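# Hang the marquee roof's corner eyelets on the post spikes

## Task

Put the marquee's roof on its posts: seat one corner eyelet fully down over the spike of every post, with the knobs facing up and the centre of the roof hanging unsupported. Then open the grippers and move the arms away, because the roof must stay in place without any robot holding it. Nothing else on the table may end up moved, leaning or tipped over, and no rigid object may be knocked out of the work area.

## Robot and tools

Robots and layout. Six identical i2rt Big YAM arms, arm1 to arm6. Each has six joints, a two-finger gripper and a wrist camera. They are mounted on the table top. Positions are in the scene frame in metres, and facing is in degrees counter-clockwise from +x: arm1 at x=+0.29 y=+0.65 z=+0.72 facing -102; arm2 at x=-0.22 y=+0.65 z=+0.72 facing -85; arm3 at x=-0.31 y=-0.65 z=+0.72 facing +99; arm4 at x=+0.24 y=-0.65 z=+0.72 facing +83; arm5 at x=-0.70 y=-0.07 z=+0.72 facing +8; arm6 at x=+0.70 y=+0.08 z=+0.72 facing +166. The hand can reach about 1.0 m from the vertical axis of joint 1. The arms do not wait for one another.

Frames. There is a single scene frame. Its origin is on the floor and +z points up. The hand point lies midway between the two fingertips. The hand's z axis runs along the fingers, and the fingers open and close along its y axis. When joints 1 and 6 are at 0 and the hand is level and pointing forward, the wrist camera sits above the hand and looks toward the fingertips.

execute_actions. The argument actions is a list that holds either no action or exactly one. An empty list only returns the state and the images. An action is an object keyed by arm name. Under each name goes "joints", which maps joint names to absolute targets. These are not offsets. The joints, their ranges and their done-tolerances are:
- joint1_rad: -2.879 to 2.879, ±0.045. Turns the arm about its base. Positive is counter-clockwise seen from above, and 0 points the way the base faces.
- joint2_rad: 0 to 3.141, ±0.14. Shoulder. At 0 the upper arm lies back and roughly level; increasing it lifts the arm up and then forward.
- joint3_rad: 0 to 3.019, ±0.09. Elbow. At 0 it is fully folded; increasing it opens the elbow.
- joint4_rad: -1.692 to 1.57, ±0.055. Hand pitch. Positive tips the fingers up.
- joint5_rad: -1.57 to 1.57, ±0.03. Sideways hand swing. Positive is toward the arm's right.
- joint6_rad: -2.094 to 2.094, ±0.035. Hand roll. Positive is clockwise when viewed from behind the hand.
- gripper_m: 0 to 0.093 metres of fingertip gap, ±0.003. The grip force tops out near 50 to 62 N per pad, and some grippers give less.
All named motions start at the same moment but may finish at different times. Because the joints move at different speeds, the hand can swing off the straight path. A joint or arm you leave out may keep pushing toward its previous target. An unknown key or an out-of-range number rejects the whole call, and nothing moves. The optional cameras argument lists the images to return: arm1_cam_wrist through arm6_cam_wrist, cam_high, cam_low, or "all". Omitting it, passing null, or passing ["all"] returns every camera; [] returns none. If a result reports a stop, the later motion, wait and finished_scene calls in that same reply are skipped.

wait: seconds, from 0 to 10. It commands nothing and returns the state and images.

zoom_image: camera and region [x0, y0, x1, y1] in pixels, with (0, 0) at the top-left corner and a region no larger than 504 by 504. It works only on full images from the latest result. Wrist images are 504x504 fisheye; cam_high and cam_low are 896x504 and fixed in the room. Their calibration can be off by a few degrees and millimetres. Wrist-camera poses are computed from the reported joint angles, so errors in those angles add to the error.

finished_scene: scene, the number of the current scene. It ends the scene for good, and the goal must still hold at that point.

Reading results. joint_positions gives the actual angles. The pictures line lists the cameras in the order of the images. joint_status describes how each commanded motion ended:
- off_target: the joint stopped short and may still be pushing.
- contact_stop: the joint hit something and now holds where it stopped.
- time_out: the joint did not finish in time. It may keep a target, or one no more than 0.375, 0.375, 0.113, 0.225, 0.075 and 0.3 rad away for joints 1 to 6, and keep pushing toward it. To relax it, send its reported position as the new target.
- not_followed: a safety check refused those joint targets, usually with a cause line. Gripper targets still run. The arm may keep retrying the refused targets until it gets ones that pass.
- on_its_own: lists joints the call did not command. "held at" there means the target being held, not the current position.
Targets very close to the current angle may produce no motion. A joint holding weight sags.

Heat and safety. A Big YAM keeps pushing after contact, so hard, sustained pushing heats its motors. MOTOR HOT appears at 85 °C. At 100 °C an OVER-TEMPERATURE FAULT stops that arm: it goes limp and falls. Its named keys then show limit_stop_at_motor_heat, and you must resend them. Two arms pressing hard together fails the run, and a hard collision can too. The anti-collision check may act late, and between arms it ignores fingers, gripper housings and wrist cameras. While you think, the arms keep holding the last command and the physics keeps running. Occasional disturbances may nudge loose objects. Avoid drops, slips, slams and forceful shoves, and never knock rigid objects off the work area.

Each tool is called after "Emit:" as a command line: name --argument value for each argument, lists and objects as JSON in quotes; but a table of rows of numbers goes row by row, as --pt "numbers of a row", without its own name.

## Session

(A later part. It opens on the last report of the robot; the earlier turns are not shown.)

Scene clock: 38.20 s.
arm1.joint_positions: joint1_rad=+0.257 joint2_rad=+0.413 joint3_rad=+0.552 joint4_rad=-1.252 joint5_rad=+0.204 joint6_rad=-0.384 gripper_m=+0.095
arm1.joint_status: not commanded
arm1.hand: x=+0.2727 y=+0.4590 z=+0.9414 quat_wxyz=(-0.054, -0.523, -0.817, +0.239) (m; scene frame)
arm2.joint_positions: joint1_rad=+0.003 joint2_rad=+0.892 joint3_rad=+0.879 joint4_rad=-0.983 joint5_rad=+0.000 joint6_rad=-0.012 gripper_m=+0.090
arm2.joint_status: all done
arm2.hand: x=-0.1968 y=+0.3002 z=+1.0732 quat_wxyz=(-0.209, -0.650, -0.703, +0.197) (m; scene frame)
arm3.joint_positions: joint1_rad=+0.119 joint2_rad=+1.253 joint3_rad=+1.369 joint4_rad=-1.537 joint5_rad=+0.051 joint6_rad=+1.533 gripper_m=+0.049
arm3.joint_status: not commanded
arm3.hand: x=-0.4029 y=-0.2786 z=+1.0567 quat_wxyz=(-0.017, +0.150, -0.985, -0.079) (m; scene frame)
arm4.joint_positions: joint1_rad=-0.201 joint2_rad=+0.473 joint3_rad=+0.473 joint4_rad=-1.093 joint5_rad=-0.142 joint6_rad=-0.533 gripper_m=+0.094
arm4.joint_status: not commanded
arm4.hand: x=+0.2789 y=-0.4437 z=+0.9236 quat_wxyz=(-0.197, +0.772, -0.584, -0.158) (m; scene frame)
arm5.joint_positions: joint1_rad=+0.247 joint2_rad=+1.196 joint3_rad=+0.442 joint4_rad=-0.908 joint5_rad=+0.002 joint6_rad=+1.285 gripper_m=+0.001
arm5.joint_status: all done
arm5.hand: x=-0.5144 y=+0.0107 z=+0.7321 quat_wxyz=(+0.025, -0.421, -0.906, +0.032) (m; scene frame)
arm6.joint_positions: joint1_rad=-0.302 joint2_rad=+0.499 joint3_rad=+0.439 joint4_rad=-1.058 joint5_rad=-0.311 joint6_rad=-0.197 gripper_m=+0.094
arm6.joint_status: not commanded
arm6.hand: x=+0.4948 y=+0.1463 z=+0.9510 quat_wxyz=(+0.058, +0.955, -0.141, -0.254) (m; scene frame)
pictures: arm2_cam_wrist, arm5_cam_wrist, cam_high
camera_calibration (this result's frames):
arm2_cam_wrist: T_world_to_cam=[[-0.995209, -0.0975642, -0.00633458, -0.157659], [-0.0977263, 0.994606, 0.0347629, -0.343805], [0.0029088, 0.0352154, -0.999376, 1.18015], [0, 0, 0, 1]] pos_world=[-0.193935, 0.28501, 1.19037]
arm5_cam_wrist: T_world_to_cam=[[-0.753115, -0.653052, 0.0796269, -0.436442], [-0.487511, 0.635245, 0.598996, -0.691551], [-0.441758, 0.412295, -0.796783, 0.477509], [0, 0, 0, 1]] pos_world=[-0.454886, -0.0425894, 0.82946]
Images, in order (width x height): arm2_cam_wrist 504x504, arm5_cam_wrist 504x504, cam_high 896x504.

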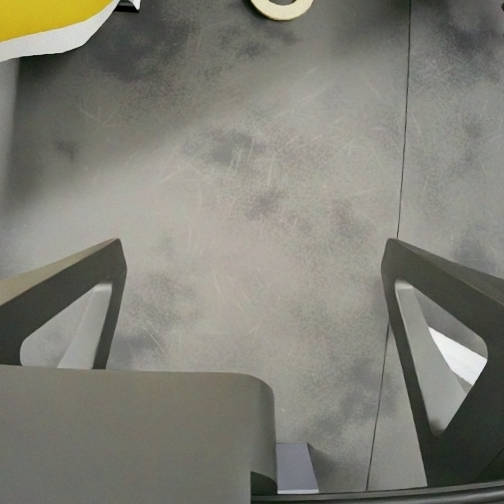

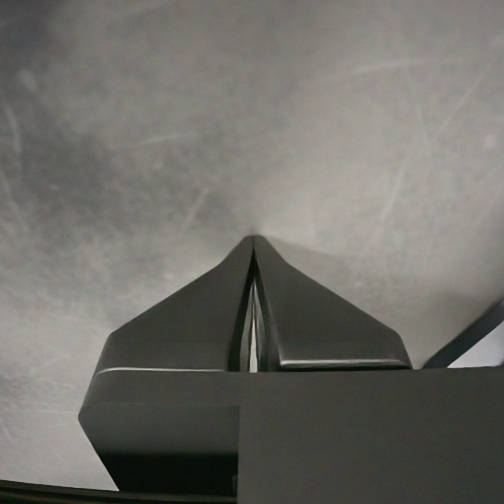

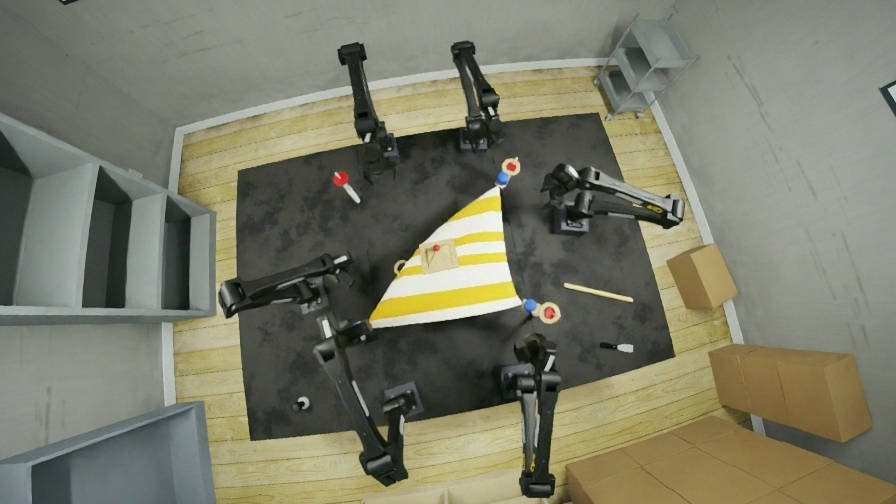

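Emit:
execute_actions --actions '[{"arm5":{"joints":{"joint2_rad":1.0,"joint3_rad":0.7,"joint4_rad":-1.2,"joint6_rad":0}}}]' --cameras '[]'

Emit:
execute_actions --actions '[{"arm5":{"joints":{"joint1_rad":-0.06,"joint2_rad":1.83,"joint3_rad":1.42,"joint4_rad":-1.15}}}]' --cameras '["arm5_cam_wrist","cam_high"]'

Scene clock: 40.63 s.
arm1.joint_positions: joint1_rad=+0.257 joint2_rad=+0.413 joint3_rad=+0.552 joint4_rad=-1.252 joint5_rad=+0.204 joint6_rad=-0.384 gripper_m=+0.095
arm1.joint_status: not commanded
arm1.hand: x=+0.2727 y=+0.4590 z=+0.9414 quat_wxyz=(-0.054, -0.523, -0.817, +0.239) (m; scene frame)
arm2.joint_positions: joint1_rad=+0.003 joint2_rad=+0.892 joint3_rad=+0.879 joint4_rad=-0.983 joint5_rad=+0.000 joint6_rad=-0.012 gripper_m=+0.090
arm2.joint_status: not commanded
arm2.hand: x=-0.1968 y=+0.3002 z=+1.0732 quat_wxyz=(-0.209, -0.650, -0.703, +0.197) (m; scene frame)
arm3.joint_positions: joint1_rad=+0.119 joint2_rad=+1.253 joint3_rad=+1.369 joint4_rad=-1.537 joint5_rad=+0.051 joint6_rad=+1.533 gripper_m=+0.049
arm3.joint_status: not commanded
arm3.hand: x=-0.4029 y=-0.2786 z=+1.0567 quat_wxyz=(-0.017, +0.150, -0.985, -0.079) (m; scene frame)
arm4.joint_positions: joint1_rad=-0.201 joint2_rad=+0.473 joint3_rad=+0.473 joint4_rad=-1.093 joint5_rad=-0.142 joint6_rad=-0.533 gripper_m=+0.094
arm4.joint_status: not commanded
arm4.hand: x=+0.2789 y=-0.4437 z=+0.9236 quat_wxyz=(-0.197, +0.772, -0.584, -0.158) (m; scene frame)
arm5.joint_positions: joint1_rad=+0.247 joint2_rad=+0.991 joint3_rad=+0.675 joint4_rad=-1.192 joint5_rad=+0.002 joint6_rad=+0.008 gripper_m=+0.001
arm5.joint_status: all done
arm5.hand: x=-0.4725 y=+0.0295 z=+0.8515 quat_wxyz=(-0.037, +0.202, -0.979, -0.006) (m; scene frame)
arm6.joint_positions: joint1_rad=-0.302 joint2_rad=+0.499 joint3_rad=+0.439 joint4_rad=-1.058 joint5_rad=-0.311 joint6_rad=-0.197 gripper_m=+0.094
arm6.joint_status: not commanded
arm6.hand: x=+0.4948 y=+0.1463 z=+0.9510 quat_wxyz=(+0.058, +0.955, -0.141, -0.254) (m; scene frame)
pictures: none
No camera images: the call's "cameras" was empty. Leave "cameras" out to get every camera's image.

Scene clock: 42.20 s.
arm1.joint_positions: joint1_rad=+0.257 joint2_rad=+0.413 joint3_rad=+0.552 joint4_rad=-1.252 joint5_rad=+0.204 joint6_rad=-0.384 gripper_m=+0.095
arm1.joint_status: not commanded
arm1.hand: x=+0.2727 y=+0.4590 z=+0.9414 quat_wxyz=(-0.054, -0.523, -0.817, +0.239) (m; scene frame)
arm2.joint_positions: joint1_rad=+0.003 joint2_rad=+0.892 joint3_rad=+0.879 joint4_rad=-0.983 joint5_rad=+0.000 joint6_rad=-0.012 gripper_m=+0.090
arm2.joint_status: not commanded
arm2.hand: x=-0.1968 y=+0.3002 z=+1.0732 quat_wxyz=(-0.209, -0.650, -0.703, +0.197) (m; scene frame)
arm3.joint_positions: joint1_rad=+0.119 joint2_rad=+1.253 joint3_rad=+1.369 joint4_rad=-1.537 joint5_rad=+0.051 joint6_rad=+1.533 gripper_m=+0.049
arm3.joint_status: not commanded
arm3.hand: x=-0.4029 y=-0.2786 z=+1.0567 quat_wxyz=(-0.017, +0.150, -0.985, -0.079) (m; scene frame)
arm4.joint_positions: joint1_rad=-0.201 joint2_rad=+0.473 joint3_rad=+0.473 joint4_rad=-1.093 joint5_rad=-0.142 joint6_rad=-0.533 gripper_m=+0.094
arm4.joint_status: not commanded
arm4.hand: x=+0.2789 y=-0.4437 z=+0.9236 quat_wxyz=(-0.197, +0.772, -0.584, -0.158) (m; scene frame)
arm5.joint_positions: joint1_rad=-0.062 joint2_rad=+1.835 joint3_rad=+1.365 joint4_rad=-1.151 joint5_rad=+0.000 joint6_rad=+0.002 gripper_m=+0.001
arm5.joint_status: all done
arm5.hand: x=-0.1890 y=-0.0166 z=+0.7939 quat_wxyz=(+0.020, +0.052, -0.998, +0.001) (m; scene frame)
arm6.joint_positions: joint1_rad=-0.302 joint2_rad=+0.499 joint3_rad=+0.439 joint4_rad=-1.058 joint5_rad=-0.311 joint6_rad=-0.197 gripper_m=+0.094
arm6.joint_status: not commanded
arm6.hand: x=+0.4948 y=+0.1463 z=+0.9510 quat_wxyz=(+0.058, +0.955, -0.141, -0.254) (m; scene frame)
pictures: arm5_cam_wrist, cam_high
camera_calibration (this result's frames):
arm5_cam_wrist: T_world_to_cam=[[0.116519, -0.993188, 0.000669462, 0.00722826], [-0.782021, -0.0913294, 0.616524, -0.634182], [-0.612263, -0.0723601, -0.787336, 0.63398], [0, 0, 0, 1]] pos_world=[-0.108623, -0.00486562, 0.890139]
Images, in order (width x height): arm5_cam_wrist 504x504, cam_high 896x504.

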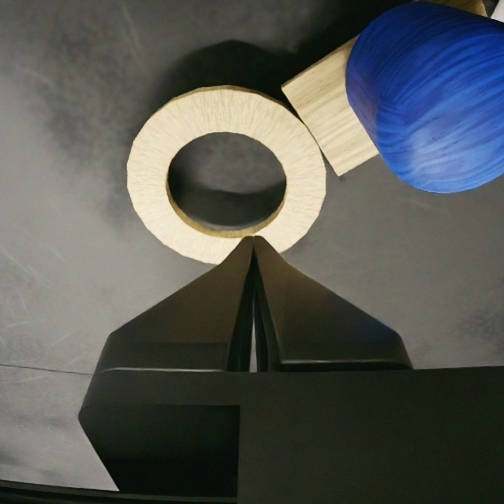

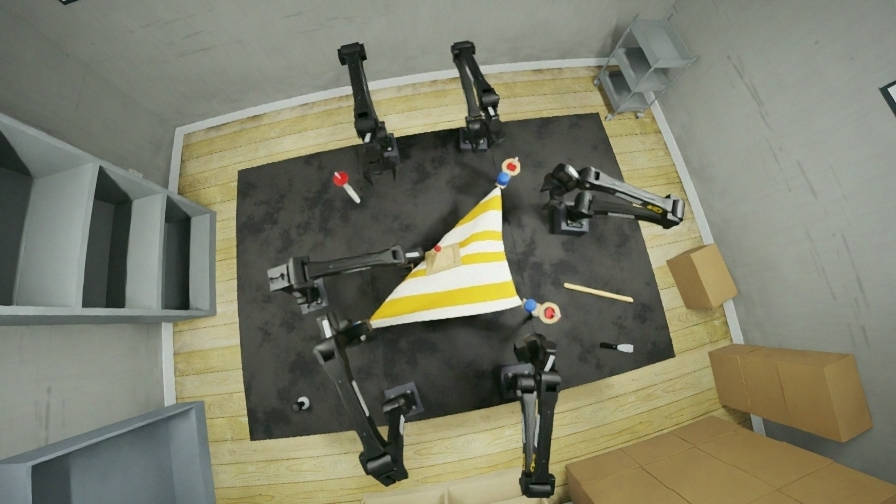

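Emit:
execute_actions --actions '[{"arm5":{"joints":{"joint1_rad":-0.025,"joint2_rad":1.895,"joint4_rad":-1.08}}}]' --cameras '["arm5_cam_wrist"]'

Emit:
execute_actions --actions '[{"arm5":{"joints":{"joint1_rad":0.5}}}]' --cameras '["arm5_cam_wrist","cam_high"]'

Scene clock: 43.33 s.
arm1.joint_positions: joint1_rad=+0.257 joint2_rad=+0.413 joint3_rad=+0.552 joint4_rad=-1.252 joint5_rad=+0.204 joint6_rad=-0.384 gripper_m=+0.095
arm1.joint_status: not commanded
arm1.hand: x=+0.2727 y=+0.4590 z=+0.9414 quat_wxyz=(-0.054, -0.523, -0.817, +0.239) (m; scene frame)
arm2.joint_positions: joint1_rad=+0.003 joint2_rad=+0.892 joint3_rad=+0.879 joint4_rad=-0.983 joint5_rad=+0.000 joint6_rad=-0.012 gripper_m=+0.090
arm2.joint_status: not commanded
arm2.hand: x=-0.1968 y=+0.3002 z=+1.0732 quat_wxyz=(-0.209, -0.650, -0.703, +0.197) (m; scene frame)
arm3.joint_positions: joint1_rad=+0.119 joint2_rad=+1.253 joint3_rad=+1.369 joint4_rad=-1.537 joint5_rad=+0.051 joint6_rad=+1.533 gripper_m=+0.049
arm3.joint_status: not commanded
arm3.hand: x=-0.4029 y=-0.2786 z=+1.0567 quat_wxyz=(-0.017, +0.150, -0.985, -0.079) (m; scene frame)
arm4.joint_positions: joint1_rad=-0.201 joint2_rad=+0.473 joint3_rad=+0.473 joint4_rad=-1.093 joint5_rad=-0.142 joint6_rad=-0.533 gripper_m=+0.094
arm4.joint_status: not commanded
arm4.hand: x=+0.2789 y=-0.4437 z=+0.9236 quat_wxyz=(-0.197, +0.772, -0.584, -0.158) (m; scene frame)
arm5.joint_positions: joint1_rad=-0.025 joint2_rad=+1.887 joint3_rad=+1.369 joint4_rad=-1.091 joint5_rad=+0.000 joint6_rad=+0.001 gripper_m=+0.001
arm5.joint_status: all done
arm5.hand: x=-0.1791 y=+0.0038 z=+0.7684 quat_wxyz=(+0.014, +0.070, -0.997, +0.001) (m; scene frame)
arm6.joint_positions: joint1_rad=-0.302 joint2_rad=+0.499 joint3_rad=+0.439 joint4_rad=-1.058 joint5_rad=-0.311 joint6_rad=-0.197 gripper_m=+0.094
arm6.joint_status: not commanded
arm6.hand: x=+0.4948 y=+0.1463 z=+0.9510 quat_wxyz=(+0.058, +0.955, -0.141, -0.254) (m; scene frame)
pictures: arm5_cam_wrist
camera_calibration (this result's frames):
arm5_cam_wrist: T_world_to_cam=[[0.153159, -0.988201, 0.00120375, 0.0325421], [-0.785324, -0.120976, 0.607151, -0.602176], [-0.599841, -0.0939357, -0.794586, 0.629322], [0, 0, 0, 1]] pos_world=[-0.100394, 0.0184253, 0.865623]
Images, in order (width x height): arm5_cam_wrist 504x504.

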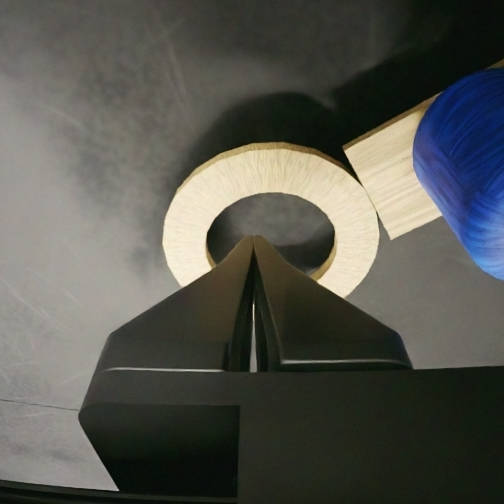

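Scene clock: 44.77 s.
arm1.joint_positions: joint1_rad=+0.257 joint2_rad=+0.413 joint3_rad=+0.552 joint4_rad=-1.252 joint5_rad=+0.204 joint6_rad=-0.384 gripper_m=+0.095
arm1.joint_status: not commanded
arm1.hand: x=+0.2727 y=+0.4590 z=+0.9414 quat_wxyz=(-0.054, -0.523, -0.817, +0.239) (m; scene frame)
arm2.joint_positions: joint1_rad=+0.003 joint2_rad=+0.892 joint3_rad=+0.879 joint4_rad=-0.983 joint5_rad=+0.000 joint6_rad=-0.012 gripper_m=+0.090
arm2.joint_status: not commanded
arm2.hand: x=-0.1968 y=+0.3002 z=+1.0732 quat_wxyz=(-0.209, -0.650, -0.703, +0.197) (m; scene frame)
arm3.joint_positions: joint1_rad=+0.119 joint2_rad=+1.253 joint3_rad=+1.369 joint4_rad=-1.537 joint5_rad=+0.051 joint6_rad=+1.533 gripper_m=+0.049
arm3.joint_status: not commanded
arm3.hand: x=-0.4029 y=-0.2786 z=+1.0567 quat_wxyz=(-0.017, +0.150, -0.985, -0.079) (m; scene frame)
arm4.joint_positions: joint1_rad=-0.201 joint2_rad=+0.473 joint3_rad=+0.473 joint4_rad=-1.093 joint5_rad=-0.142 joint6_rad=-0.533 gripper_m=+0.094
arm4.joint_status: not commanded
arm4.hand: x=+0.2789 y=-0.4437 z=+0.9236 quat_wxyz=(-0.197, +0.772, -0.584, -0.158) (m; scene frame)
arm5.joint_positions: joint1_rad=+0.504 joint2_rad=+1.887 joint3_rad=+1.376 joint4_rad=-1.085 joint5_rad=-0.001 joint6_rad=+0.001 gripper_m=+0.001
arm5.joint_status: all done
arm5.hand: x=-0.2841 y=+0.2599 z=+0.7702 quat_wxyz=(+0.007, +0.328, -0.945, +0.004) (m; scene frame)
arm6.joint_positions: joint1_rad=-0.302 joint2_rad=+0.499 joint3_rad=+0.439 joint4_rad=-1.058 joint5_rad=-0.311 joint6_rad=-0.197 gripper_m=+0.094
arm6.joint_status: not commanded
arm6.hand: x=+0.4948 y=+0.1463 z=+0.9510 quat_wxyz=(+0.058, +0.955, -0.141, -0.254) (m; scene frame)
pictures: arm5_cam_wrist, cam_high
camera_calibration (this result's frames):
arm5_cam_wrist: T_world_to_cam=[[0.630656, -0.776046, 0.00514529, 0.37914], [-0.624234, -0.503324, 0.597493, -0.502203], [-0.461092, -0.380024, -0.801858, 0.711222], [0, 0, 0, 1]] pos_world=[-0.22466, 0.31174, 0.868411]
Images, in order (width x height): arm5_cam_wrist 504x504, cam_high 896x504.

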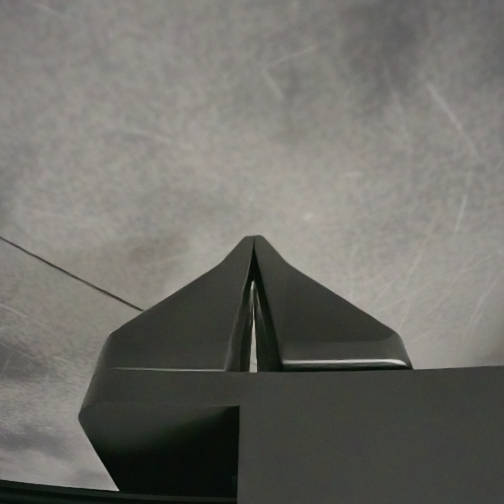

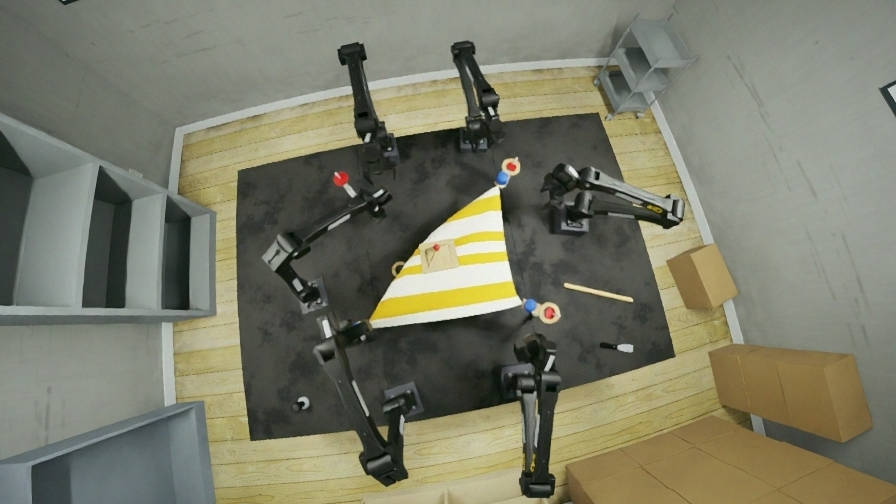

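Emit:
execute_actions --actions '[{"arm5":{"joints":{"joint1_rad":0.1,"joint2_rad":1.80,"joint3_rad":1.46,"joint4_rad":-1.2,"joint6_rad":0.7,"gripper_m":0.09}}}]' --cameras '[]'

Emit:
execute_actions --actions '[{"arm5":{"joints":{"joint1_rad":-0.14,"joint2_rad":1.92,"joint3_rad":1.61,"joint4_rad":-1.22}}}]' --cameras '["arm5_cam_wrist"]'

Scene clock: 46.87 s.
arm1.joint_positions: joint1_rad=+0.257 joint2_rad=+0.413 joint3_rad=+0.552 joint4_rad=-1.252 joint5_rad=+0.204 joint6_rad=-0.384 gripper_m=+0.095
arm1.joint_status: not commanded
arm1.hand: x=+0.2727 y=+0.4590 z=+0.9414 quat_wxyz=(-0.054, -0.523, -0.817, +0.239) (m; scene frame)
arm2.joint_positions: joint1_rad=+0.003 joint2_rad=+0.892 joint3_rad=+0.879 joint4_rad=-0.983 joint5_rad=+0.000 joint6_rad=-0.012 gripper_m=+0.090
arm2.joint_status: not commanded
arm2.hand: x=-0.1968 y=+0.3002 z=+1.0732 quat_wxyz=(-0.209, -0.650, -0.703, +0.197) (m; scene frame)
arm3.joint_positions: joint1_rad=+0.119 joint2_rad=+1.253 joint3_rad=+1.369 joint4_rad=-1.537 joint5_rad=+0.051 joint6_rad=+1.534 gripper_m=+0.049
arm3.joint_status: not commanded
arm3.hand: x=-0.4029 y=-0.2786 z=+1.0567 quat_wxyz=(-0.017, +0.150, -0.985, -0.079) (m; scene frame)
arm4.joint_positions: joint1_rad=-0.201 joint2_rad=+0.473 joint3_rad=+0.473 joint4_rad=-1.093 joint5_rad=-0.142 joint6_rad=-0.533 gripper_m=+0.094
arm4.joint_status: not commanded
arm4.hand: x=+0.2789 y=-0.4437 z=+0.9236 quat_wxyz=(-0.197, +0.772, -0.584, -0.158) (m; scene frame)
arm5.joint_positions: joint1_rad=+0.098 joint2_rad=+1.807 joint3_rad=+1.423 joint4_rad=-1.192 joint5_rad=+0.001 joint6_rad=+0.691 gripper_m=+0.090
arm5.joint_status: all done
arm5.hand: x=-0.1903 y=+0.0677 z=+0.8279 quat_wxyz=(-0.003, -0.211, -0.977, +0.000) (m; scene frame)
arm6.joint_positions: joint1_rad=-0.302 joint2_rad=+0.499 joint3_rad=+0.439 joint4_rad=-1.058 joint5_rad=-0.311 joint6_rad=-0.197 gripper_m=+0.094
arm6.joint_status: not commanded
arm6.hand: x=+0.4948 y=+0.1463 z=+0.9510 quat_wxyz=(+0.058, +0.955, -0.141, -0.254) (m; scene frame)
pictures: none
No camera images: the call's "cameras" was empty. Leave "cameras" out to get every camera's image.

Scene clock: 48.07 s.
arm1.joint_positions: joint1_rad=+0.257 joint2_rad=+0.413 joint3_rad=+0.552 joint4_rad=-1.252 joint5_rad=+0.204 joint6_rad=-0.384 gripper_m=+0.095
arm1.joint_status: not commanded
arm1.hand: x=+0.2727 y=+0.4590 z=+0.9414 quat_wxyz=(-0.054, -0.523, -0.817, +0.239) (m; scene frame)
arm2.joint_positions: joint1_rad=+0.003 joint2_rad=+0.892 joint3_rad=+0.879 joint4_rad=-0.983 joint5_rad=+0.000 joint6_rad=-0.012 gripper_m=+0.090
arm2.joint_status: not commanded
arm2.hand: x=-0.1968 y=+0.3002 z=+1.0732 quat_wxyz=(-0.209, -0.650, -0.703, +0.197) (m; scene frame)
arm3.joint_positions: joint1_rad=+0.119 joint2_rad=+1.253 joint3_rad=+1.369 joint4_rad=-1.537 joint5_rad=+0.052 joint6_rad=+1.535 gripper_m=+0.049
arm3.joint_status: not commanded
arm3.hand: x=-0.4026 y=-0.2785 z=+1.0567 quat_wxyz=(-0.017, +0.149, -0.985, -0.079) (m; scene frame)
arm4.joint_positions: joint1_rad=-0.201 joint2_rad=+0.473 joint3_rad=+0.473 joint4_rad=-1.093 joint5_rad=-0.142 joint6_rad=-0.533 gripper_m=+0.094
arm4.joint_status: not commanded
arm4.hand: x=+0.2789 y=-0.4437 z=+0.9236 quat_wxyz=(-0.197, +0.772, -0.584, -0.158) (m; scene frame)
arm5.joint_positions: joint1_rad=-0.134 joint2_rad=+1.920 joint3_rad=+1.559 joint4_rad=-1.217 joint5_rad=-0.001 joint6_rad=+0.696 gripper_m=+0.090
arm5.joint_status: all done
arm5.hand: x=-0.1306 y=-0.0515 z=+0.8169 quat_wxyz=(-0.001, -0.325, -0.946, -0.002) (m; scene frame)
arm6.joint_positions: joint1_rad=-0.302 joint2_rad=+0.499 joint3_rad=+0.439 joint4_rad=-1.058 joint5_rad=-0.311 joint6_rad=-0.197 gripper_m=+0.094
arm6.joint_status: not commanded
arm6.hand: x=+0.4948 y=+0.1463 z=+0.9510 quat_wxyz=(+0.058, +0.955, -0.141, -0.254) (m; scene frame)
pictures: arm5_cam_wrist
camera_calibration (this result's frames):
arm5_cam_wrist: T_world_to_cam=[[-0.604618, -0.796509, -0.00321097, -0.11509], [-0.64743, 0.489098, 0.584481, -0.532265], [-0.463974, 0.355466, -0.811401, 0.746437], [0, 0, 0, 1]] pos_world=[-0.0678624, -0.0966738, 0.916389]
Images, in order (width x height): arm5_cam_wrist 504x504.

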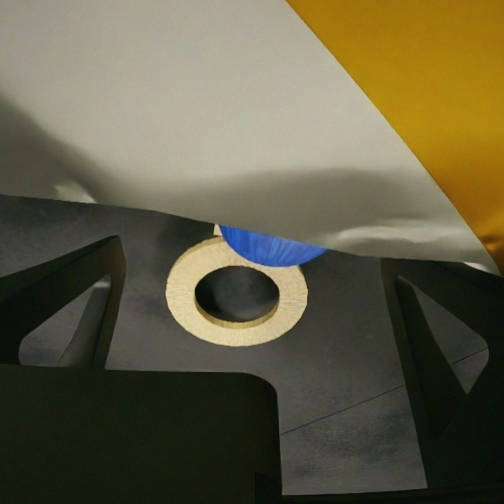

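Emit:
execute_actions --actions '[{"arm5":{"joints":{"joint2_rad":2.0,"joint4_rad":-1.14}}}]' --cameras '["arm5_cam_wrist"]'

Emit:
execute_actions --actions '[{"arm5":{"joints":{"gripper_m":0.03}}}]' --cameras '["arm5_cam_wrist"]'

Scene clock: 49.23 s.
arm1.joint_positions: joint1_rad=+0.257 joint2_rad=+0.413 joint3_rad=+0.552 joint4_rad=-1.252 joint5_rad=+0.204 joint6_rad=-0.384 gripper_m=+0.095
arm1.joint_status: not commanded
arm1.hand: x=+0.2727 y=+0.4590 z=+0.9414 quat_wxyz=(-0.054, -0.523, -0.817, +0.239) (m; scene frame)
arm2.joint_positions: joint1_rad=+0.003 joint2_rad=+0.892 joint3_rad=+0.879 joint4_rad=-0.983 joint5_rad=+0.000 joint6_rad=-0.012 gripper_m=+0.090
arm2.joint_status: not commanded
arm2.hand: x=-0.1968 y=+0.3002 z=+1.0732 quat_wxyz=(-0.209, -0.650, -0.703, +0.197) (m; scene frame)
arm3.joint_positions: joint1_rad=+0.119 joint2_rad=+1.254 joint3_rad=+1.369 joint4_rad=-1.537 joint5_rad=+0.053 joint6_rad=+1.535 gripper_m=+0.049
arm3.joint_status: not commanded
arm3.hand: x=-0.4025 y=-0.2784 z=+1.0565 quat_wxyz=(-0.018, +0.149, -0.985, -0.079) (m; scene frame)
arm4.joint_positions: joint1_rad=-0.201 joint2_rad=+0.473 joint3_rad=+0.473 joint4_rad=-1.093 joint5_rad=-0.142 joint6_rad=-0.533 gripper_m=+0.094
arm4.joint_status: not commanded
arm4.hand: x=+0.2789 y=-0.4437 z=+0.9236 quat_wxyz=(-0.197, +0.772, -0.584, -0.158) (m; scene frame)
arm5.joint_positions: joint1_rad=-0.134 joint2_rad=+1.972 joint3_rad=+1.563 joint4_rad=-1.152 joint5_rad=+0.003 joint6_rad=+0.696 gripper_m=+0.090
arm5.joint_status: all done
arm5.hand: x=-0.1158 y=-0.0515 z=+0.7897 quat_wxyz=(-0.010, -0.325, -0.946, -0.003) (m; scene frame)
arm6.joint_positions: joint1_rad=-0.302 joint2_rad=+0.499 joint3_rad=+0.439 joint4_rad=-1.058 joint5_rad=-0.311 joint6_rad=-0.197 gripper_m=+0.094
arm6.joint_status: not commanded
arm6.hand: x=+0.4948 y=+0.1463 z=+0.9510 quat_wxyz=(+0.058, +0.955, -0.141, -0.254) (m; scene frame)
pictures: arm5_cam_wrist
camera_calibration (this result's frames):
arm5_cam_wrist: T_world_to_cam=[[-0.604869, -0.796253, -0.0107354, -0.100337], [-0.65742, 0.491707, 0.570984, -0.497157], [-0.449369, 0.352428, -0.820891, 0.740267], [0, 0, 0, 1]] pos_world=[-0.0548782, -0.0963293, 0.89047]
Images, in order (width x height): arm5_cam_wrist 504x504.

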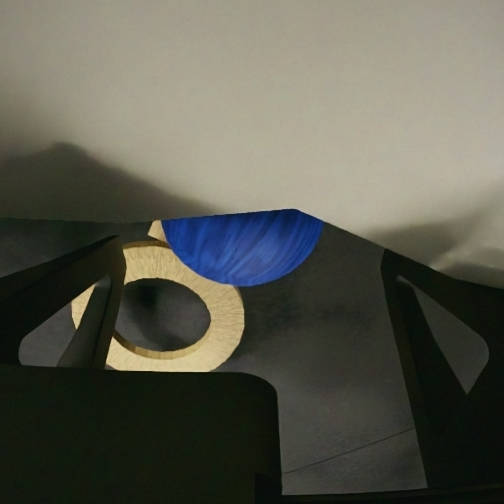

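Scene clock: 49.87 s.
arm1.joint_positions: joint1_rad=+0.257 joint2_rad=+0.413 joint3_rad=+0.552 joint4_rad=-1.252 joint5_rad=+0.204 joint6_rad=-0.384 gripper_m=+0.095
arm1.joint_status: not commanded
arm1.hand: x=+0.2727 y=+0.4590 z=+0.9414 quat_wxyz=(-0.054, -0.523, -0.817, +0.239) (m; scene frame)
arm2.joint_positions: joint1_rad=+0.003 joint2_rad=+0.892 joint3_rad=+0.879 joint4_rad=-0.983 joint5_rad=+0.000 joint6_rad=-0.012 gripper_m=+0.090
arm2.joint_status: not commanded
arm2.hand: x=-0.1968 y=+0.3002 z=+1.0732 quat_wxyz=(-0.209, -0.650, -0.703, +0.197) (m; scene frame)
arm3.joint_positions: joint1_rad=+0.119 joint2_rad=+1.254 joint3_rad=+1.369 joint4_rad=-1.537 joint5_rad=+0.053 joint6_rad=+1.535 gripper_m=+0.049
arm3.joint_status: not commanded
arm3.hand: x=-0.4025 y=-0.2784 z=+1.0565 quat_wxyz=(-0.018, +0.149, -0.985, -0.079) (m; scene frame)
arm4.joint_positions: joint1_rad=-0.201 joint2_rad=+0.473 joint3_rad=+0.473 joint4_rad=-1.093 joint5_rad=-0.142 joint6_rad=-0.533 gripper_m=+0.094
arm4.joint_status: not commanded
arm4.hand: x=+0.2789 y=-0.4437 z=+0.9236 quat_wxyz=(-0.197, +0.772, -0.584, -0.158) (m; scene frame)
arm5.joint_positions: joint1_rad=-0.134 joint2_rad=+1.972 joint3_rad=+1.563 joint4_rad=-1.151 joint5_rad=+0.002 joint6_rad=+0.696 gripper_m=+0.042
arm5.joint_status: gripper_m off_target (ended at +0.042, target +0.030)
arm5.hand: x=-0.1156 y=-0.0513 z=+0.7897 quat_wxyz=(-0.010, -0.325, -0.946, -0.004) (m; scene frame)
arm6.joint_positions: joint1_rad=-0.302 joint2_rad=+0.499 joint3_rad=+0.439 joint4_rad=-1.058 joint5_rad=-0.311 joint6_rad=-0.197 gripper_m=+0.094
arm6.joint_status: not commanded
arm6.hand: x=+0.4948 y=+0.1463 z=+0.9510 quat_wxyz=(+0.058, +0.955, -0.141, -0.254) (m; scene frame)
pictures: arm5_cam_wrist
camera_calibration (this result's frames):
arm5_cam_wrist: T_world_to_cam=[[-0.604835, -0.796254, -0.0124001, -0.0986966], [-0.657842, 0.490801, 0.571278, -0.4975], [-0.448796, 0.353687, -0.820663, 0.740207], [0, 0, 0, 1]] pos_world=[-0.0547697, -0.0962151, 0.890447]
Images, in order (width x height): arm5_cam_wrist 504x504.

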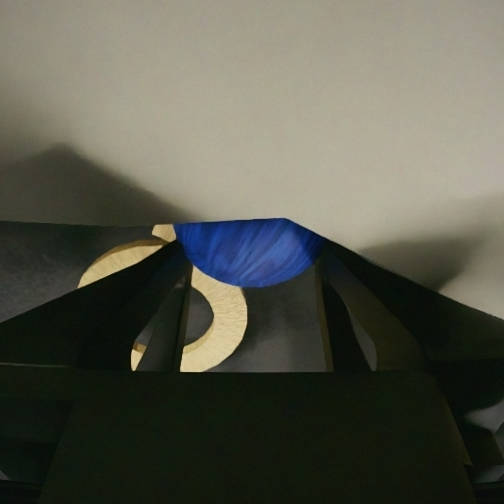

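Emit:
execute_actions --actions '[{"arm5":{"joints":{"gripper_m":0.09}}}]' --cameras '[]'

Emit:
execute_actions --actions '[{"arm5":{"joints":{"joint2_rad":2.03,"joint3_rad":1.58,"joint4_rad":-1.08}}}]' --cameras '["arm5_cam_wrist"]'

Emit:
execute_actions --actions '[{"arm5":{"joints":{"gripper_m":0.03}}}]' --cameras '["arm5_cam_wrist"]'

Scene clock: 50.77 s.
arm1.joint_positions: joint1_rad=+0.257 joint2_rad=+0.413 joint3_rad=+0.552 joint4_rad=-1.252 joint5_rad=+0.204 joint6_rad=-0.384 gripper_m=+0.095
arm1.joint_status: not commanded
arm1.hand: x=+0.2727 y=+0.4590 z=+0.9414 quat_wxyz=(-0.054, -0.523, -0.817, +0.239) (m; scene frame)
arm2.joint_positions: joint1_rad=+0.003 joint2_rad=+0.892 joint3_rad=+0.879 joint4_rad=-0.983 joint5_rad=+0.000 joint6_rad=-0.012 gripper_m=+0.090
arm2.joint_status: not commanded
arm2.hand: x=-0.1968 y=+0.3002 z=+1.0732 quat_wxyz=(-0.209, -0.650, -0.703, +0.197) (m; scene frame)
arm3.joint_positions: joint1_rad=+0.119 joint2_rad=+1.254 joint3_rad=+1.369 joint4_rad=-1.537 joint5_rad=+0.053 joint6_rad=+1.535 gripper_m=+0.049
arm3.joint_status: not commanded
arm3.hand: x=-0.4025 y=-0.2784 z=+1.0565 quat_wxyz=(-0.018, +0.149, -0.985, -0.079) (m; scene frame)
arm4.joint_positions: joint1_rad=-0.201 joint2_rad=+0.473 joint3_rad=+0.473 joint4_rad=-1.093 joint5_rad=-0.142 joint6_rad=-0.533 gripper_m=+0.094
arm4.joint_status: not commanded
arm4.hand: x=+0.2789 y=-0.4437 z=+0.9236 quat_wxyz=(-0.197, +0.772, -0.584, -0.158) (m; scene frame)
arm5.joint_positions: joint1_rad=-0.134 joint2_rad=+1.972 joint3_rad=+1.563 joint4_rad=-1.151 joint5_rad=+0.002 joint6_rad=+0.696 gripper_m=+0.090
arm5.joint_status: all done
arm5.hand: x=-0.1156 y=-0.0513 z=+0.7897 quat_wxyz=(-0.010, -0.325, -0.946, -0.004) (m; scene frame)
arm6.joint_positions: joint1_rad=-0.302 joint2_rad=+0.499 joint3_rad=+0.439 joint4_rad=-1.058 joint5_rad=-0.311 joint6_rad=-0.197 gripper_m=+0.094
arm6.joint_status: not commanded
arm6.hand: x=+0.4948 y=+0.1463 z=+0.9510 quat_wxyz=(+0.058, +0.955, -0.141, -0.254) (m; scene frame)
pictures: none
No camera images: the call's "cameras" was empty. Leave "cameras" out to get every camera's image.

Scene clock: 51.43 s.
arm1.joint_positions: joint1_rad=+0.257 joint2_rad=+0.413 joint3_rad=+0.552 joint4_rad=-1.252 joint5_rad=+0.204 joint6_rad=-0.384 gripper_m=+0.095
arm1.joint_status: not commanded
arm1.hand: x=+0.2727 y=+0.4590 z=+0.9414 quat_wxyz=(-0.054, -0.523, -0.817, +0.239) (m; scene frame)
arm2.joint_positions: joint1_rad=+0.003 joint2_rad=+0.892 joint3_rad=+0.879 joint4_rad=-0.983 joint5_rad=+0.000 joint6_rad=-0.012 gripper_m=+0.090
arm2.joint_status: not commanded
arm2.hand: x=-0.1968 y=+0.3002 z=+1.0732 quat_wxyz=(-0.209, -0.650, -0.703, +0.197) (m; scene frame)
arm3.joint_positions: joint1_rad=+0.119 joint2_rad=+1.254 joint3_rad=+1.369 joint4_rad=-1.537 joint5_rad=+0.055 joint6_rad=+1.535 gripper_m=+0.049
arm3.joint_status: not commanded
arm3.hand: x=-0.4022 y=-0.2782 z=+1.0563 quat_wxyz=(-0.019, +0.149, -0.986, -0.079) (m; scene frame)
arm4.joint_positions: joint1_rad=-0.201 joint2_rad=+0.473 joint3_rad=+0.473 joint4_rad=-1.093 joint5_rad=-0.142 joint6_rad=-0.533 gripper_m=+0.094
arm4.joint_status: not commanded
arm4.hand: x=+0.2789 y=-0.4437 z=+0.9236 quat_wxyz=(-0.197, +0.772, -0.584, -0.158) (m; scene frame)
arm5.joint_positions: joint1_rad=-0.134 joint2_rad=+1.997 joint3_rad=+1.563 joint4_rad=-1.093 joint5_rad=+0.002 joint6_rad=+0.696 gripper_m=+0.090
arm5.joint_status: all done
arm5.hand: x=-0.1032 y=-0.0508 z=+0.7759 quat_wxyz=(-0.026, -0.325, -0.945, -0.010) (m; scene frame)
arm6.joint_positions: joint1_rad=-0.302 joint2_rad=+0.499 joint3_rad=+0.439 joint4_rad=-1.058 joint5_rad=-0.311 joint6_rad=-0.197 gripper_m=+0.094
arm6.joint_status: not commanded
arm6.hand: x=+0.4948 y=+0.1463 z=+0.9510 quat_wxyz=(+0.058, +0.955, -0.141, -0.254) (m; scene frame)
pictures: arm5_cam_wrist
camera_calibration (this result's frames):
arm5_cam_wrist: T_world_to_cam=[[-0.604125, -0.796192, -0.0333373, -0.0746867], [-0.676405, 0.490218, 0.549693, -0.466854], [-0.421319, 0.354633, -0.834701, 0.748058], [0, 0, 0, 1]] pos_world=[-0.0457314, -0.0958907, 0.878541]
Images, in order (width x height): arm5_cam_wrist 504x504.

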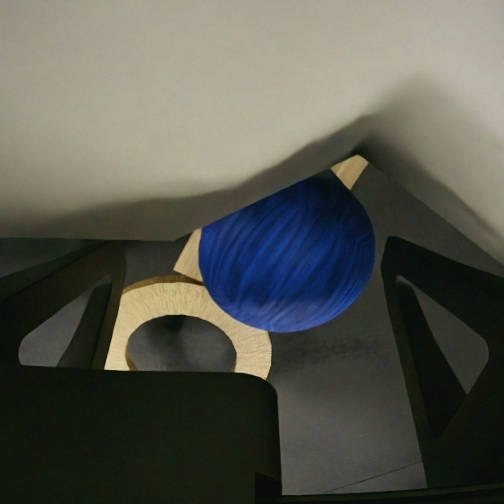

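Scene clock: 52.07 s.
arm1.joint_positions: joint1_rad=+0.257 joint2_rad=+0.413 joint3_rad=+0.552 joint4_rad=-1.252 joint5_rad=+0.204 joint6_rad=-0.384 gripper_m=+0.095
arm1.joint_status: not commanded
arm1.hand: x=+0.2727 y=+0.4590 z=+0.9414 quat_wxyz=(-0.054, -0.523, -0.817, +0.239) (m; scene frame)
arm2.joint_positions: joint1_rad=+0.003 joint2_rad=+0.892 joint3_rad=+0.879 joint4_rad=-0.983 joint5_rad=+0.000 joint6_rad=-0.012 gripper_m=+0.090
arm2.joint_status: not commanded
arm2.hand: x=-0.1968 y=+0.3002 z=+1.0732 quat_wxyz=(-0.209, -0.650, -0.703, +0.197) (m; scene frame)
arm3.joint_positions: joint1_rad=+0.119 joint2_rad=+1.254 joint3_rad=+1.369 joint4_rad=-1.537 joint5_rad=+0.055 joint6_rad=+1.535 gripper_m=+0.049
arm3.joint_status: not commanded
arm3.hand: x=-0.4022 y=-0.2782 z=+1.0563 quat_wxyz=(-0.019, +0.149, -0.986, -0.079) (m; scene frame)
arm4.joint_positions: joint1_rad=-0.201 joint2_rad=+0.473 joint3_rad=+0.473 joint4_rad=-1.093 joint5_rad=-0.142 joint6_rad=-0.533 gripper_m=+0.094
arm4.joint_status: not commanded
arm4.hand: x=+0.2789 y=-0.4437 z=+0.9236 quat_wxyz=(-0.197, +0.772, -0.584, -0.158) (m; scene frame)
arm5.joint_positions: joint1_rad=-0.134 joint2_rad=+1.998 joint3_rad=+1.563 joint4_rad=-1.090 joint5_rad=+0.001 joint6_rad=+0.696 gripper_m=+0.047
arm5.joint_status: gripper_m off_target (ended at +0.047, target +0.030)
arm5.hand: x=-0.1028 y=-0.0507 z=+0.7753 quat_wxyz=(-0.026, -0.325, -0.945, -0.011) (m; scene frame)
arm6.joint_positions: joint1_rad=-0.302 joint2_rad=+0.499 joint3_rad=+0.439 joint4_rad=-1.058 joint5_rad=-0.311 joint6_rad=-0.197 gripper_m=+0.094
arm6.joint_status: not commanded
arm6.hand: x=+0.4948 y=+0.1463 z=+0.9510 quat_wxyz=(+0.058, +0.955, -0.141, -0.254) (m; scene frame)
pictures: arm5_cam_wrist
camera_calibration (this result's frames):
arm5_cam_wrist: T_world_to_cam=[[-0.604054, -0.796189, -0.0346496, -0.0732862], [-0.67704, 0.489751, 0.549328, -0.466074], [-0.420399, 0.355283, -0.834888, 0.747947], [0, 0, 0, 1]] pos_world=[-0.0453826, -0.0958226, 0.87794]
Images, in order (width x height): arm5_cam_wrist 504x504.

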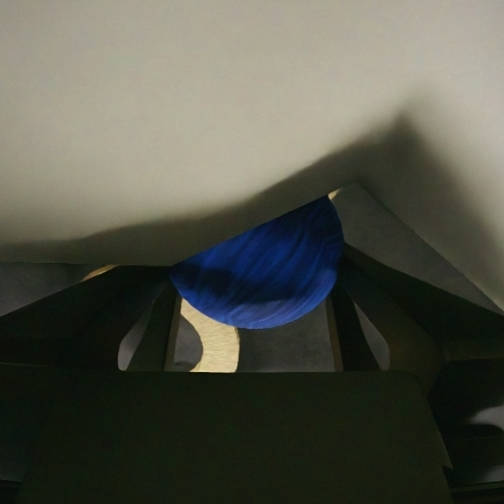

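Emit:
execute_actions --actions '[{"arm5":{"joints":{"joint1_rad":0.35,"joint2_rad":1.75,"joint3_rad":1.5,"joint4_rad":-1.3,"joint6_rad":0.9}},"arm2":{"joints":{"joint1_rad":0.5,"joint2_rad":0.5,"joint3_rad":0.5}}}]' --cameras '[]'

Emit:
execute_actions --actions '[{"arm5":{"joints":{"joint1_rad":0.738,"joint2_rad":1.80,"joint3_rad":1.93,"joint4_rad":-1.68,"joint6_rad":1.04}}}]' --cameras '["arm5_cam_wrist","cam_high","cam_low"]'

Emit:
zoom_image --camera "cam_high" --region '[290,130,420,240]'

Scene clock: 54.00 s.
arm1.joint_positions: joint1_rad=+0.257 joint2_rad=+0.413 joint3_rad=+0.552 joint4_rad=-1.252 joint5_rad=+0.204 joint6_rad=-0.384 gripper_m=+0.095
arm1.joint_status: not commanded
arm1.hand: x=+0.2727 y=+0.4590 z=+0.9414 quat_wxyz=(-0.054, -0.523, -0.817, +0.239) (m; scene frame)
arm2.joint_positions: joint1_rad=+0.493 joint2_rad=+0.502 joint3_rad=+0.493 joint4_rad=-0.987 joint5_rad=-0.001 joint6_rad=-0.012 gripper_m=+0.090
arm2.joint_status: all done
arm2.hand: x=-0.0946 y=+0.4491 z=+0.9777 quat_wxyz=(-0.249, -0.460, -0.841, +0.142) (m; scene frame)
arm3.joint_positions: joint1_rad=+0.119 joint2_rad=+1.254 joint3_rad=+1.369 joint4_rad=-1.537 joint5_rad=+0.051 joint6_rad=+1.535 gripper_m=+0.049
arm3.joint_status: not commanded
arm3.hand: x=-0.4027 y=-0.2784 z=+1.0563 quat_wxyz=(-0.017, +0.149, -0.986, -0.078) (m; scene frame)
arm4.joint_positions: joint1_rad=-0.201 joint2_rad=+0.473 joint3_rad=+0.473 joint4_rad=-1.093 joint5_rad=-0.142 joint6_rad=-0.533 gripper_m=+0.094
arm4.joint_status: not commanded
arm4.hand: x=+0.2789 y=-0.4437 z=+0.9236 quat_wxyz=(-0.197, +0.772, -0.584, -0.158) (m; scene frame)
arm5.joint_positions: joint1_rad=+0.351 joint2_rad=+1.743 joint3_rad=+1.482 joint4_rad=-1.294 joint5_rad=-0.001 joint6_rad=+0.895 gripper_m=+0.047
arm5.joint_status: all done
arm5.hand: x=-0.2441 y=+0.1903 z=+0.8815 quat_wxyz=(-0.011, -0.187, -0.982, -0.008) (m; scene frame)
arm6.joint_positions: joint1_rad=-0.302 joint2_rad=+0.499 joint3_rad=+0.439 joint4_rad=-1.058 joint5_rad=-0.311 joint6_rad=-0.197 gripper_m=+0.094
arm6.joint_status: not commanded
arm6.hand: x=+0.4948 y=+0.1463 z=+0.9510 quat_wxyz=(+0.058, +0.955, -0.141, -0.254) (m; scene frame)
pictures: none
No camera images: the call's "cameras" was empty. Leave "cameras" out to get every camera's image.

Scene clock: 55.27 s.
arm1.joint_positions: joint1_rad=+0.257 joint2_rad=+0.413 joint3_rad=+0.552 joint4_rad=-1.252 joint5_rad=+0.204 joint6_rad=-0.384 gripper_m=+0.095
arm1.joint_status: not commanded
arm1.hand: x=+0.2727 y=+0.4590 z=+0.9414 quat_wxyz=(-0.054, -0.523, -0.817, +0.239) (m; scene frame)
arm2.joint_positions: joint1_rad=+0.493 joint2_rad=+0.502 joint3_rad=+0.493 joint4_rad=-0.987 joint5_rad=-0.001 joint6_rad=-0.012 gripper_m=+0.090
arm2.joint_status: not commanded
arm2.hand: x=-0.0946 y=+0.4491 z=+0.9777 quat_wxyz=(-0.249, -0.460, -0.841, +0.142) (m; scene frame)
arm3.joint_positions: joint1_rad=+0.119 joint2_rad=+1.257 joint3_rad=+1.369 joint4_rad=-1.537 joint5_rad=+0.051 joint6_rad=+1.535 gripper_m=+0.049
arm3.joint_status: not commanded
arm3.hand: x=-0.4028 y=-0.2780 z=+1.0555 quat_wxyz=(-0.017, +0.149, -0.986, -0.077) (m; scene frame)
arm4.joint_positions: joint1_rad=-0.201 joint2_rad=+0.473 joint3_rad=+0.473 joint4_rad=-1.093 joint5_rad=-0.142 joint6_rad=-0.533 gripper_m=+0.094
arm4.joint_status: not commanded
arm4.hand: x=+0.2789 y=-0.4437 z=+0.9236 quat_wxyz=(-0.197, +0.772, -0.584, -0.158) (m; scene frame)
arm5.joint_positions: joint1_rad=+0.700 joint2_rad=+1.788 joint3_rad=+1.876 joint4_rad=-1.685 joint5_rad=+0.030 joint6_rad=+1.073 gripper_m=+0.047
arm5.joint_status: all done
arm5.hand: x=-0.3469 y=+0.3403 z=+1.0062 quat_wxyz=(-0.010, -0.103, -0.995, +0.018) (m; scene frame)
arm6.joint_positions: joint1_rad=-0.302 joint2_rad=+0.499 joint3_rad=+0.439 joint4_rad=-1.058 joint5_rad=-0.311 joint6_rad=-0.197 gripper_m=+0.094
arm6.joint_status: not commanded
arm6.hand: x=+0.4948 y=+0.1463 z=+0.9510 quat_wxyz=(+0.058, +0.955, -0.141, -0.254) (m; scene frame)
pictures: arm5_cam_wrist, cam_high, cam_low
camera_calibration (this result's frames):
arm5_cam_wrist: T_world_to_cam=[[-0.191602, -0.980812, 0.0360145, 0.233301], [-0.804894, 0.178023, 0.566086, -0.904878], [-0.561635, 0.0794755, -0.823559, 0.732651], [0, 0, 0, 1]] pos_world=[-0.272148, 0.331685, 1.10722]
Images, in order (width x height): arm5_cam_wrist 504x504, cam_high 896x504, cam_low 896x504.

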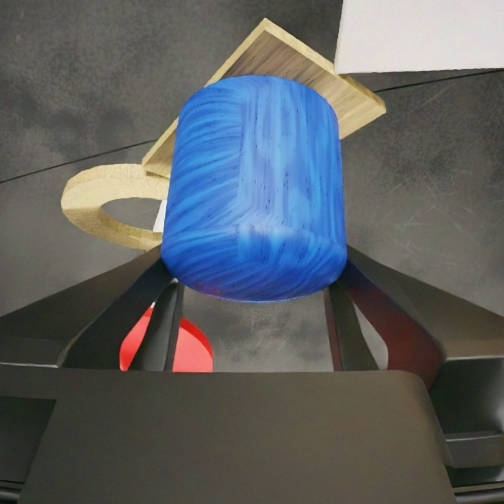

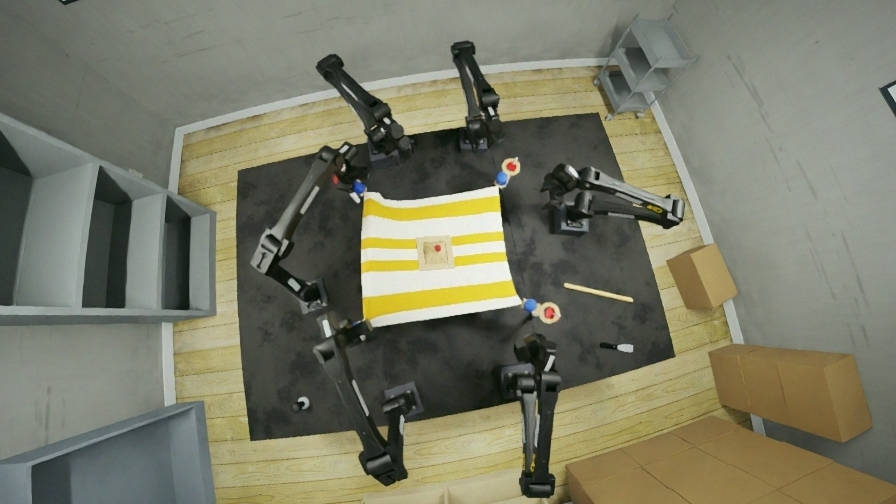

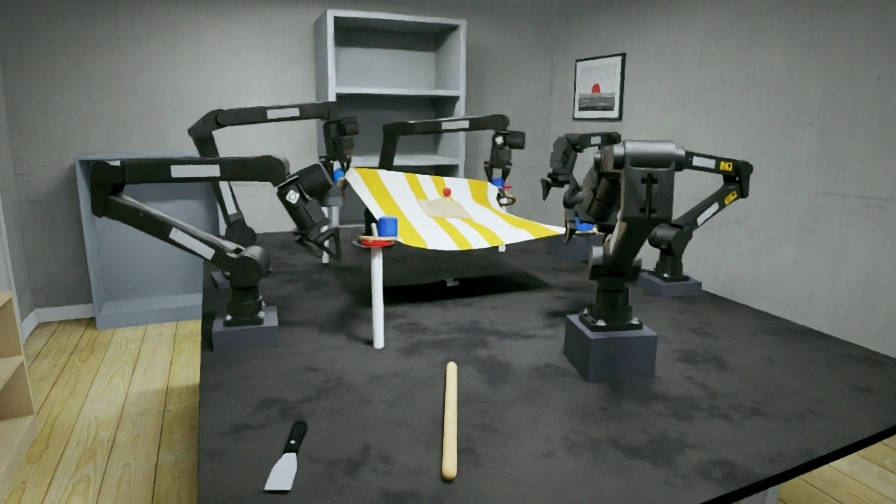

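Region (290, 130, 420, 240) of cam_high's 896x504 image, scaled by 3.877, with more detail than that image has; it fills the top 426 rows of this view, and the rest is white.

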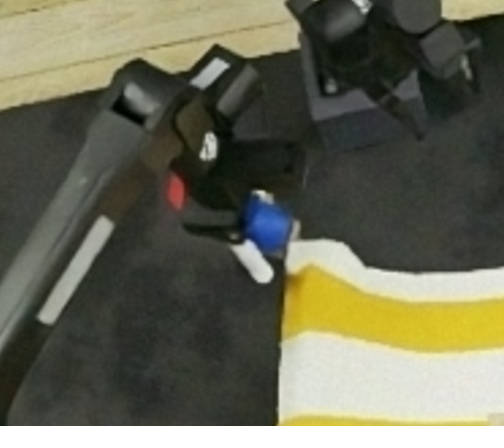

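Emit:
execute_actions --actions '[{"arm5":{"joints":{"joint2_rad":1.72,"joint3_rad":2.0,"joint4_rad":-1.69}}}]' --cameras '[]'

Emit:
execute_actions --actions '[{"arm5":{"joints":{"joint1_rad":0.74,"joint6_rad":0.2}}}]' --cameras '["arm5_cam_wrist","cam_high","cam_low"]'

Emit:
zoom_image --camera "cam_high" --region '[290,130,420,240]'

Scene clock: 56.63 s.
arm1.joint_positions: joint1_rad=+0.257 joint2_rad=+0.413 joint3_rad=+0.552 joint4_rad=-1.252 joint5_rad=+0.204 joint6_rad=-0.384 gripper_m=+0.095
arm1.joint_status: not commanded
arm1.hand: x=+0.2727 y=+0.4590 z=+0.9414 quat_wxyz=(-0.054, -0.523, -0.817, +0.239) (m; scene frame)
arm2.joint_positions: joint1_rad=+0.493 joint2_rad=+0.502 joint3_rad=+0.493 joint4_rad=-0.987 joint5_rad=-0.001 joint6_rad=-0.012 gripper_m=+0.090
arm2.joint_status: not commanded
arm2.hand: x=-0.0946 y=+0.4491 z=+0.9777 quat_wxyz=(-0.249, -0.460, -0.841, +0.142) (m; scene frame)
arm3.joint_positions: joint1_rad=+0.119 joint2_rad=+1.257 joint3_rad=+1.369 joint4_rad=-1.537 joint5_rad=+0.051 joint6_rad=+1.535 gripper_m=+0.049
arm3.joint_status: not commanded
arm3.hand: x=-0.4028 y=-0.2780 z=+1.0555 quat_wxyz=(-0.017, +0.149, -0.986, -0.077) (m; scene frame)
arm4.joint_positions: joint1_rad=-0.201 joint2_rad=+0.473 joint3_rad=+0.473 joint4_rad=-1.093 joint5_rad=-0.142 joint6_rad=-0.533 gripper_m=+0.094
arm4.joint_status: not commanded
arm4.hand: x=+0.2789 y=-0.4437 z=+0.9236 quat_wxyz=(-0.197, +0.772, -0.584, -0.158) (m; scene frame)
arm5.joint_positions: joint1_rad=+0.700 joint2_rad=+1.730 joint3_rad=+1.931 joint4_rad=-1.687 joint5_rad=+0.024 joint6_rad=+1.075 gripper_m=+0.047
arm5.joint_status: all done
joint sent to its limit — the command would take arm5.joint4_rad past its lower limit, so that joint was sent only as far as its limit.
arm5.hand: x=-0.3480 y=+0.3410 z=+1.0578 quat_wxyz=(-0.039, -0.104, -0.993, -0.029) (m; scene frame)
arm6.joint_positions: joint1_rad=-0.302 joint2_rad=+0.499 joint3_rad=+0.439 joint4_rad=-1.058 joint5_rad=-0.311 joint6_rad=-0.197 gripper_m=+0.094
arm6.joint_status: not commanded
arm6.hand: x=+0.4948 y=+0.1463 z=+0.9510 quat_wxyz=(+0.058, +0.955, -0.141, -0.254) (m; scene frame)
pictures: none
No camera images: the call's "cameras" was empty. Leave "cameras" out to get every camera's image.

Scene clock: 59.50 s.
arm1.joint_positions: joint1_rad=+0.257 joint2_rad=+0.413 joint3_rad=+0.552 joint4_rad=-1.252 joint5_rad=+0.204 joint6_rad=-0.384 gripper_m=+0.095
arm1.joint_status: not commanded
arm1.hand: x=+0.2727 y=+0.4590 z=+0.9414 quat_wxyz=(-0.054, -0.523, -0.817, +0.239) (m; scene frame)
arm2.joint_positions: joint1_rad=+0.493 joint2_rad=+0.502 joint3_rad=+0.493 joint4_rad=-0.987 joint5_rad=-0.001 joint6_rad=-0.012 gripper_m=+0.090
arm2.joint_status: not commanded
arm2.hand: x=-0.0946 y=+0.4491 z=+0.9777 quat_wxyz=(-0.249, -0.460, -0.841, +0.142) (m; scene frame)
arm3.joint_positions: joint1_rad=+0.119 joint2_rad=+1.260 joint3_rad=+1.369 joint4_rad=-1.529 joint5_rad=+0.050 joint6_rad=+1.511 gripper_m=+0.049
arm3.joint_status: not commanded
arm3.hand: x=-0.4038 y=-0.2755 z=+1.0545 quat_wxyz=(-0.017, +0.161, -0.984, -0.079) (m; scene frame)
arm4.joint_positions: joint1_rad=-0.201 joint2_rad=+0.473 joint3_rad=+0.473 joint4_rad=-1.093 joint5_rad=-0.142 joint6_rad=-0.533 gripper_m=+0.094
arm4.joint_status: not commanded
arm4.hand: x=+0.2789 y=-0.4437 z=+0.9236 quat_wxyz=(-0.197, +0.772, -0.584, -0.158) (m; scene frame)
arm5.joint_positions: joint1_rad=+0.692 joint2_rad=+1.730 joint3_rad=+1.931 joint4_rad=-1.687 joint5_rad=+0.026 joint6_rad=+0.335 gripper_m=+0.046
arm5.joint_status: joint1_rad time_out (moved -0.008 of +0.040); joint6_rad time_out (moved -0.740 of -0.875)
arm5.on_its_own: joint1_rad reads +0.692 and still pushes toward +0.740 since a time_out; joint6_rad reads +0.335 and still pushes toward +0.200 since a time_out
arm5.hand: x=-0.3444 y=+0.3379 z=+1.0578 quat_wxyz=(-0.047, +0.258, -0.965, -0.013) (m; scene frame)
arm6.joint_positions: joint1_rad=-0.302 joint2_rad=+0.499 joint3_rad=+0.439 joint4_rad=-1.058 joint5_rad=-0.311 joint6_rad=-0.197 gripper_m=+0.094
arm6.joint_status: not commanded
arm6.hand: x=+0.4948 y=+0.1463 z=+0.9510 quat_wxyz=(+0.058, +0.955, -0.141, -0.254) (m; scene frame)
pictures: arm5_cam_wrist, cam_high, cam_low
camera_calibration (this result's frames):
arm5_cam_wrist: T_world_to_cam=[[0.510657, -0.859779, 0.00314082, 0.465325], [-0.743994, -0.44005, 0.502821, -0.634856], [-0.430933, -0.259106, -0.864385, 0.979328], [0, 0, 0, 1]] pos_world=[-0.287925, 0.374458, 1.16427]
Images, in order (width x height): arm5_cam_wrist 504x504, cam_high 896x504, cam_low 896x504.

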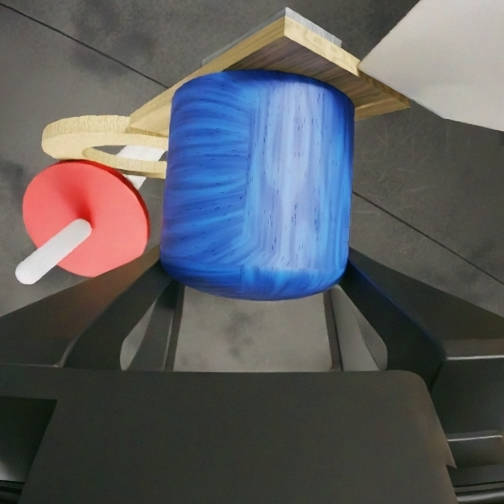

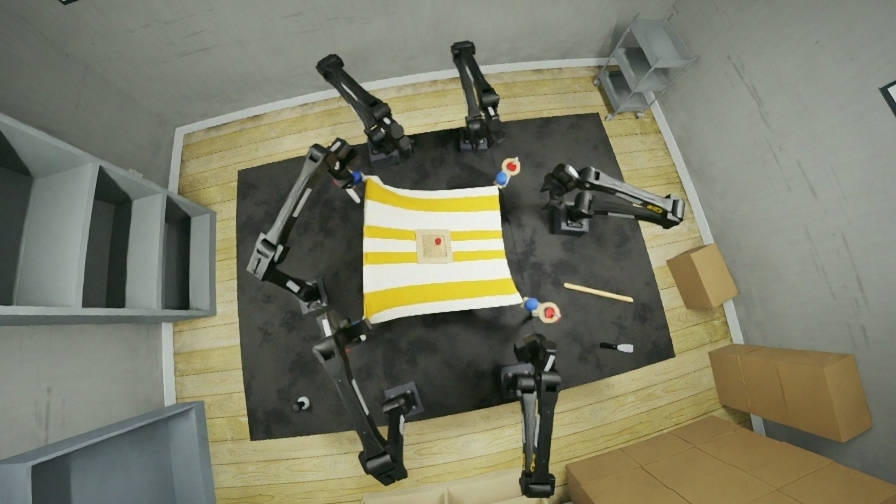

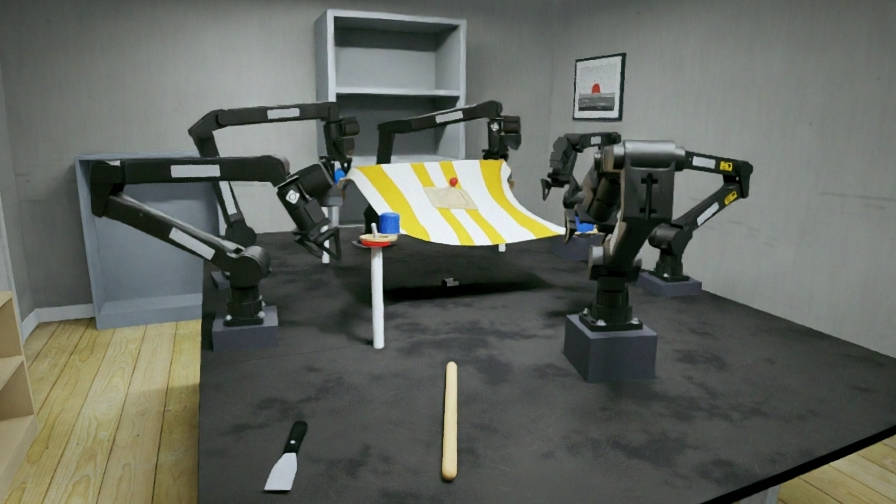

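Region (290, 130, 420, 240) of cam_high's 896x504 image, scaled by 3.877, with more detail than that image has; it fills the top 426 rows of this view, and the rest is white.

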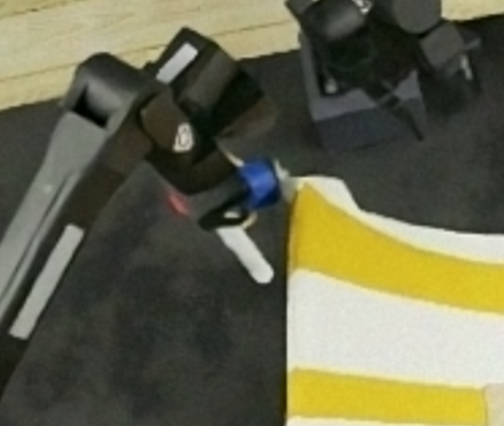

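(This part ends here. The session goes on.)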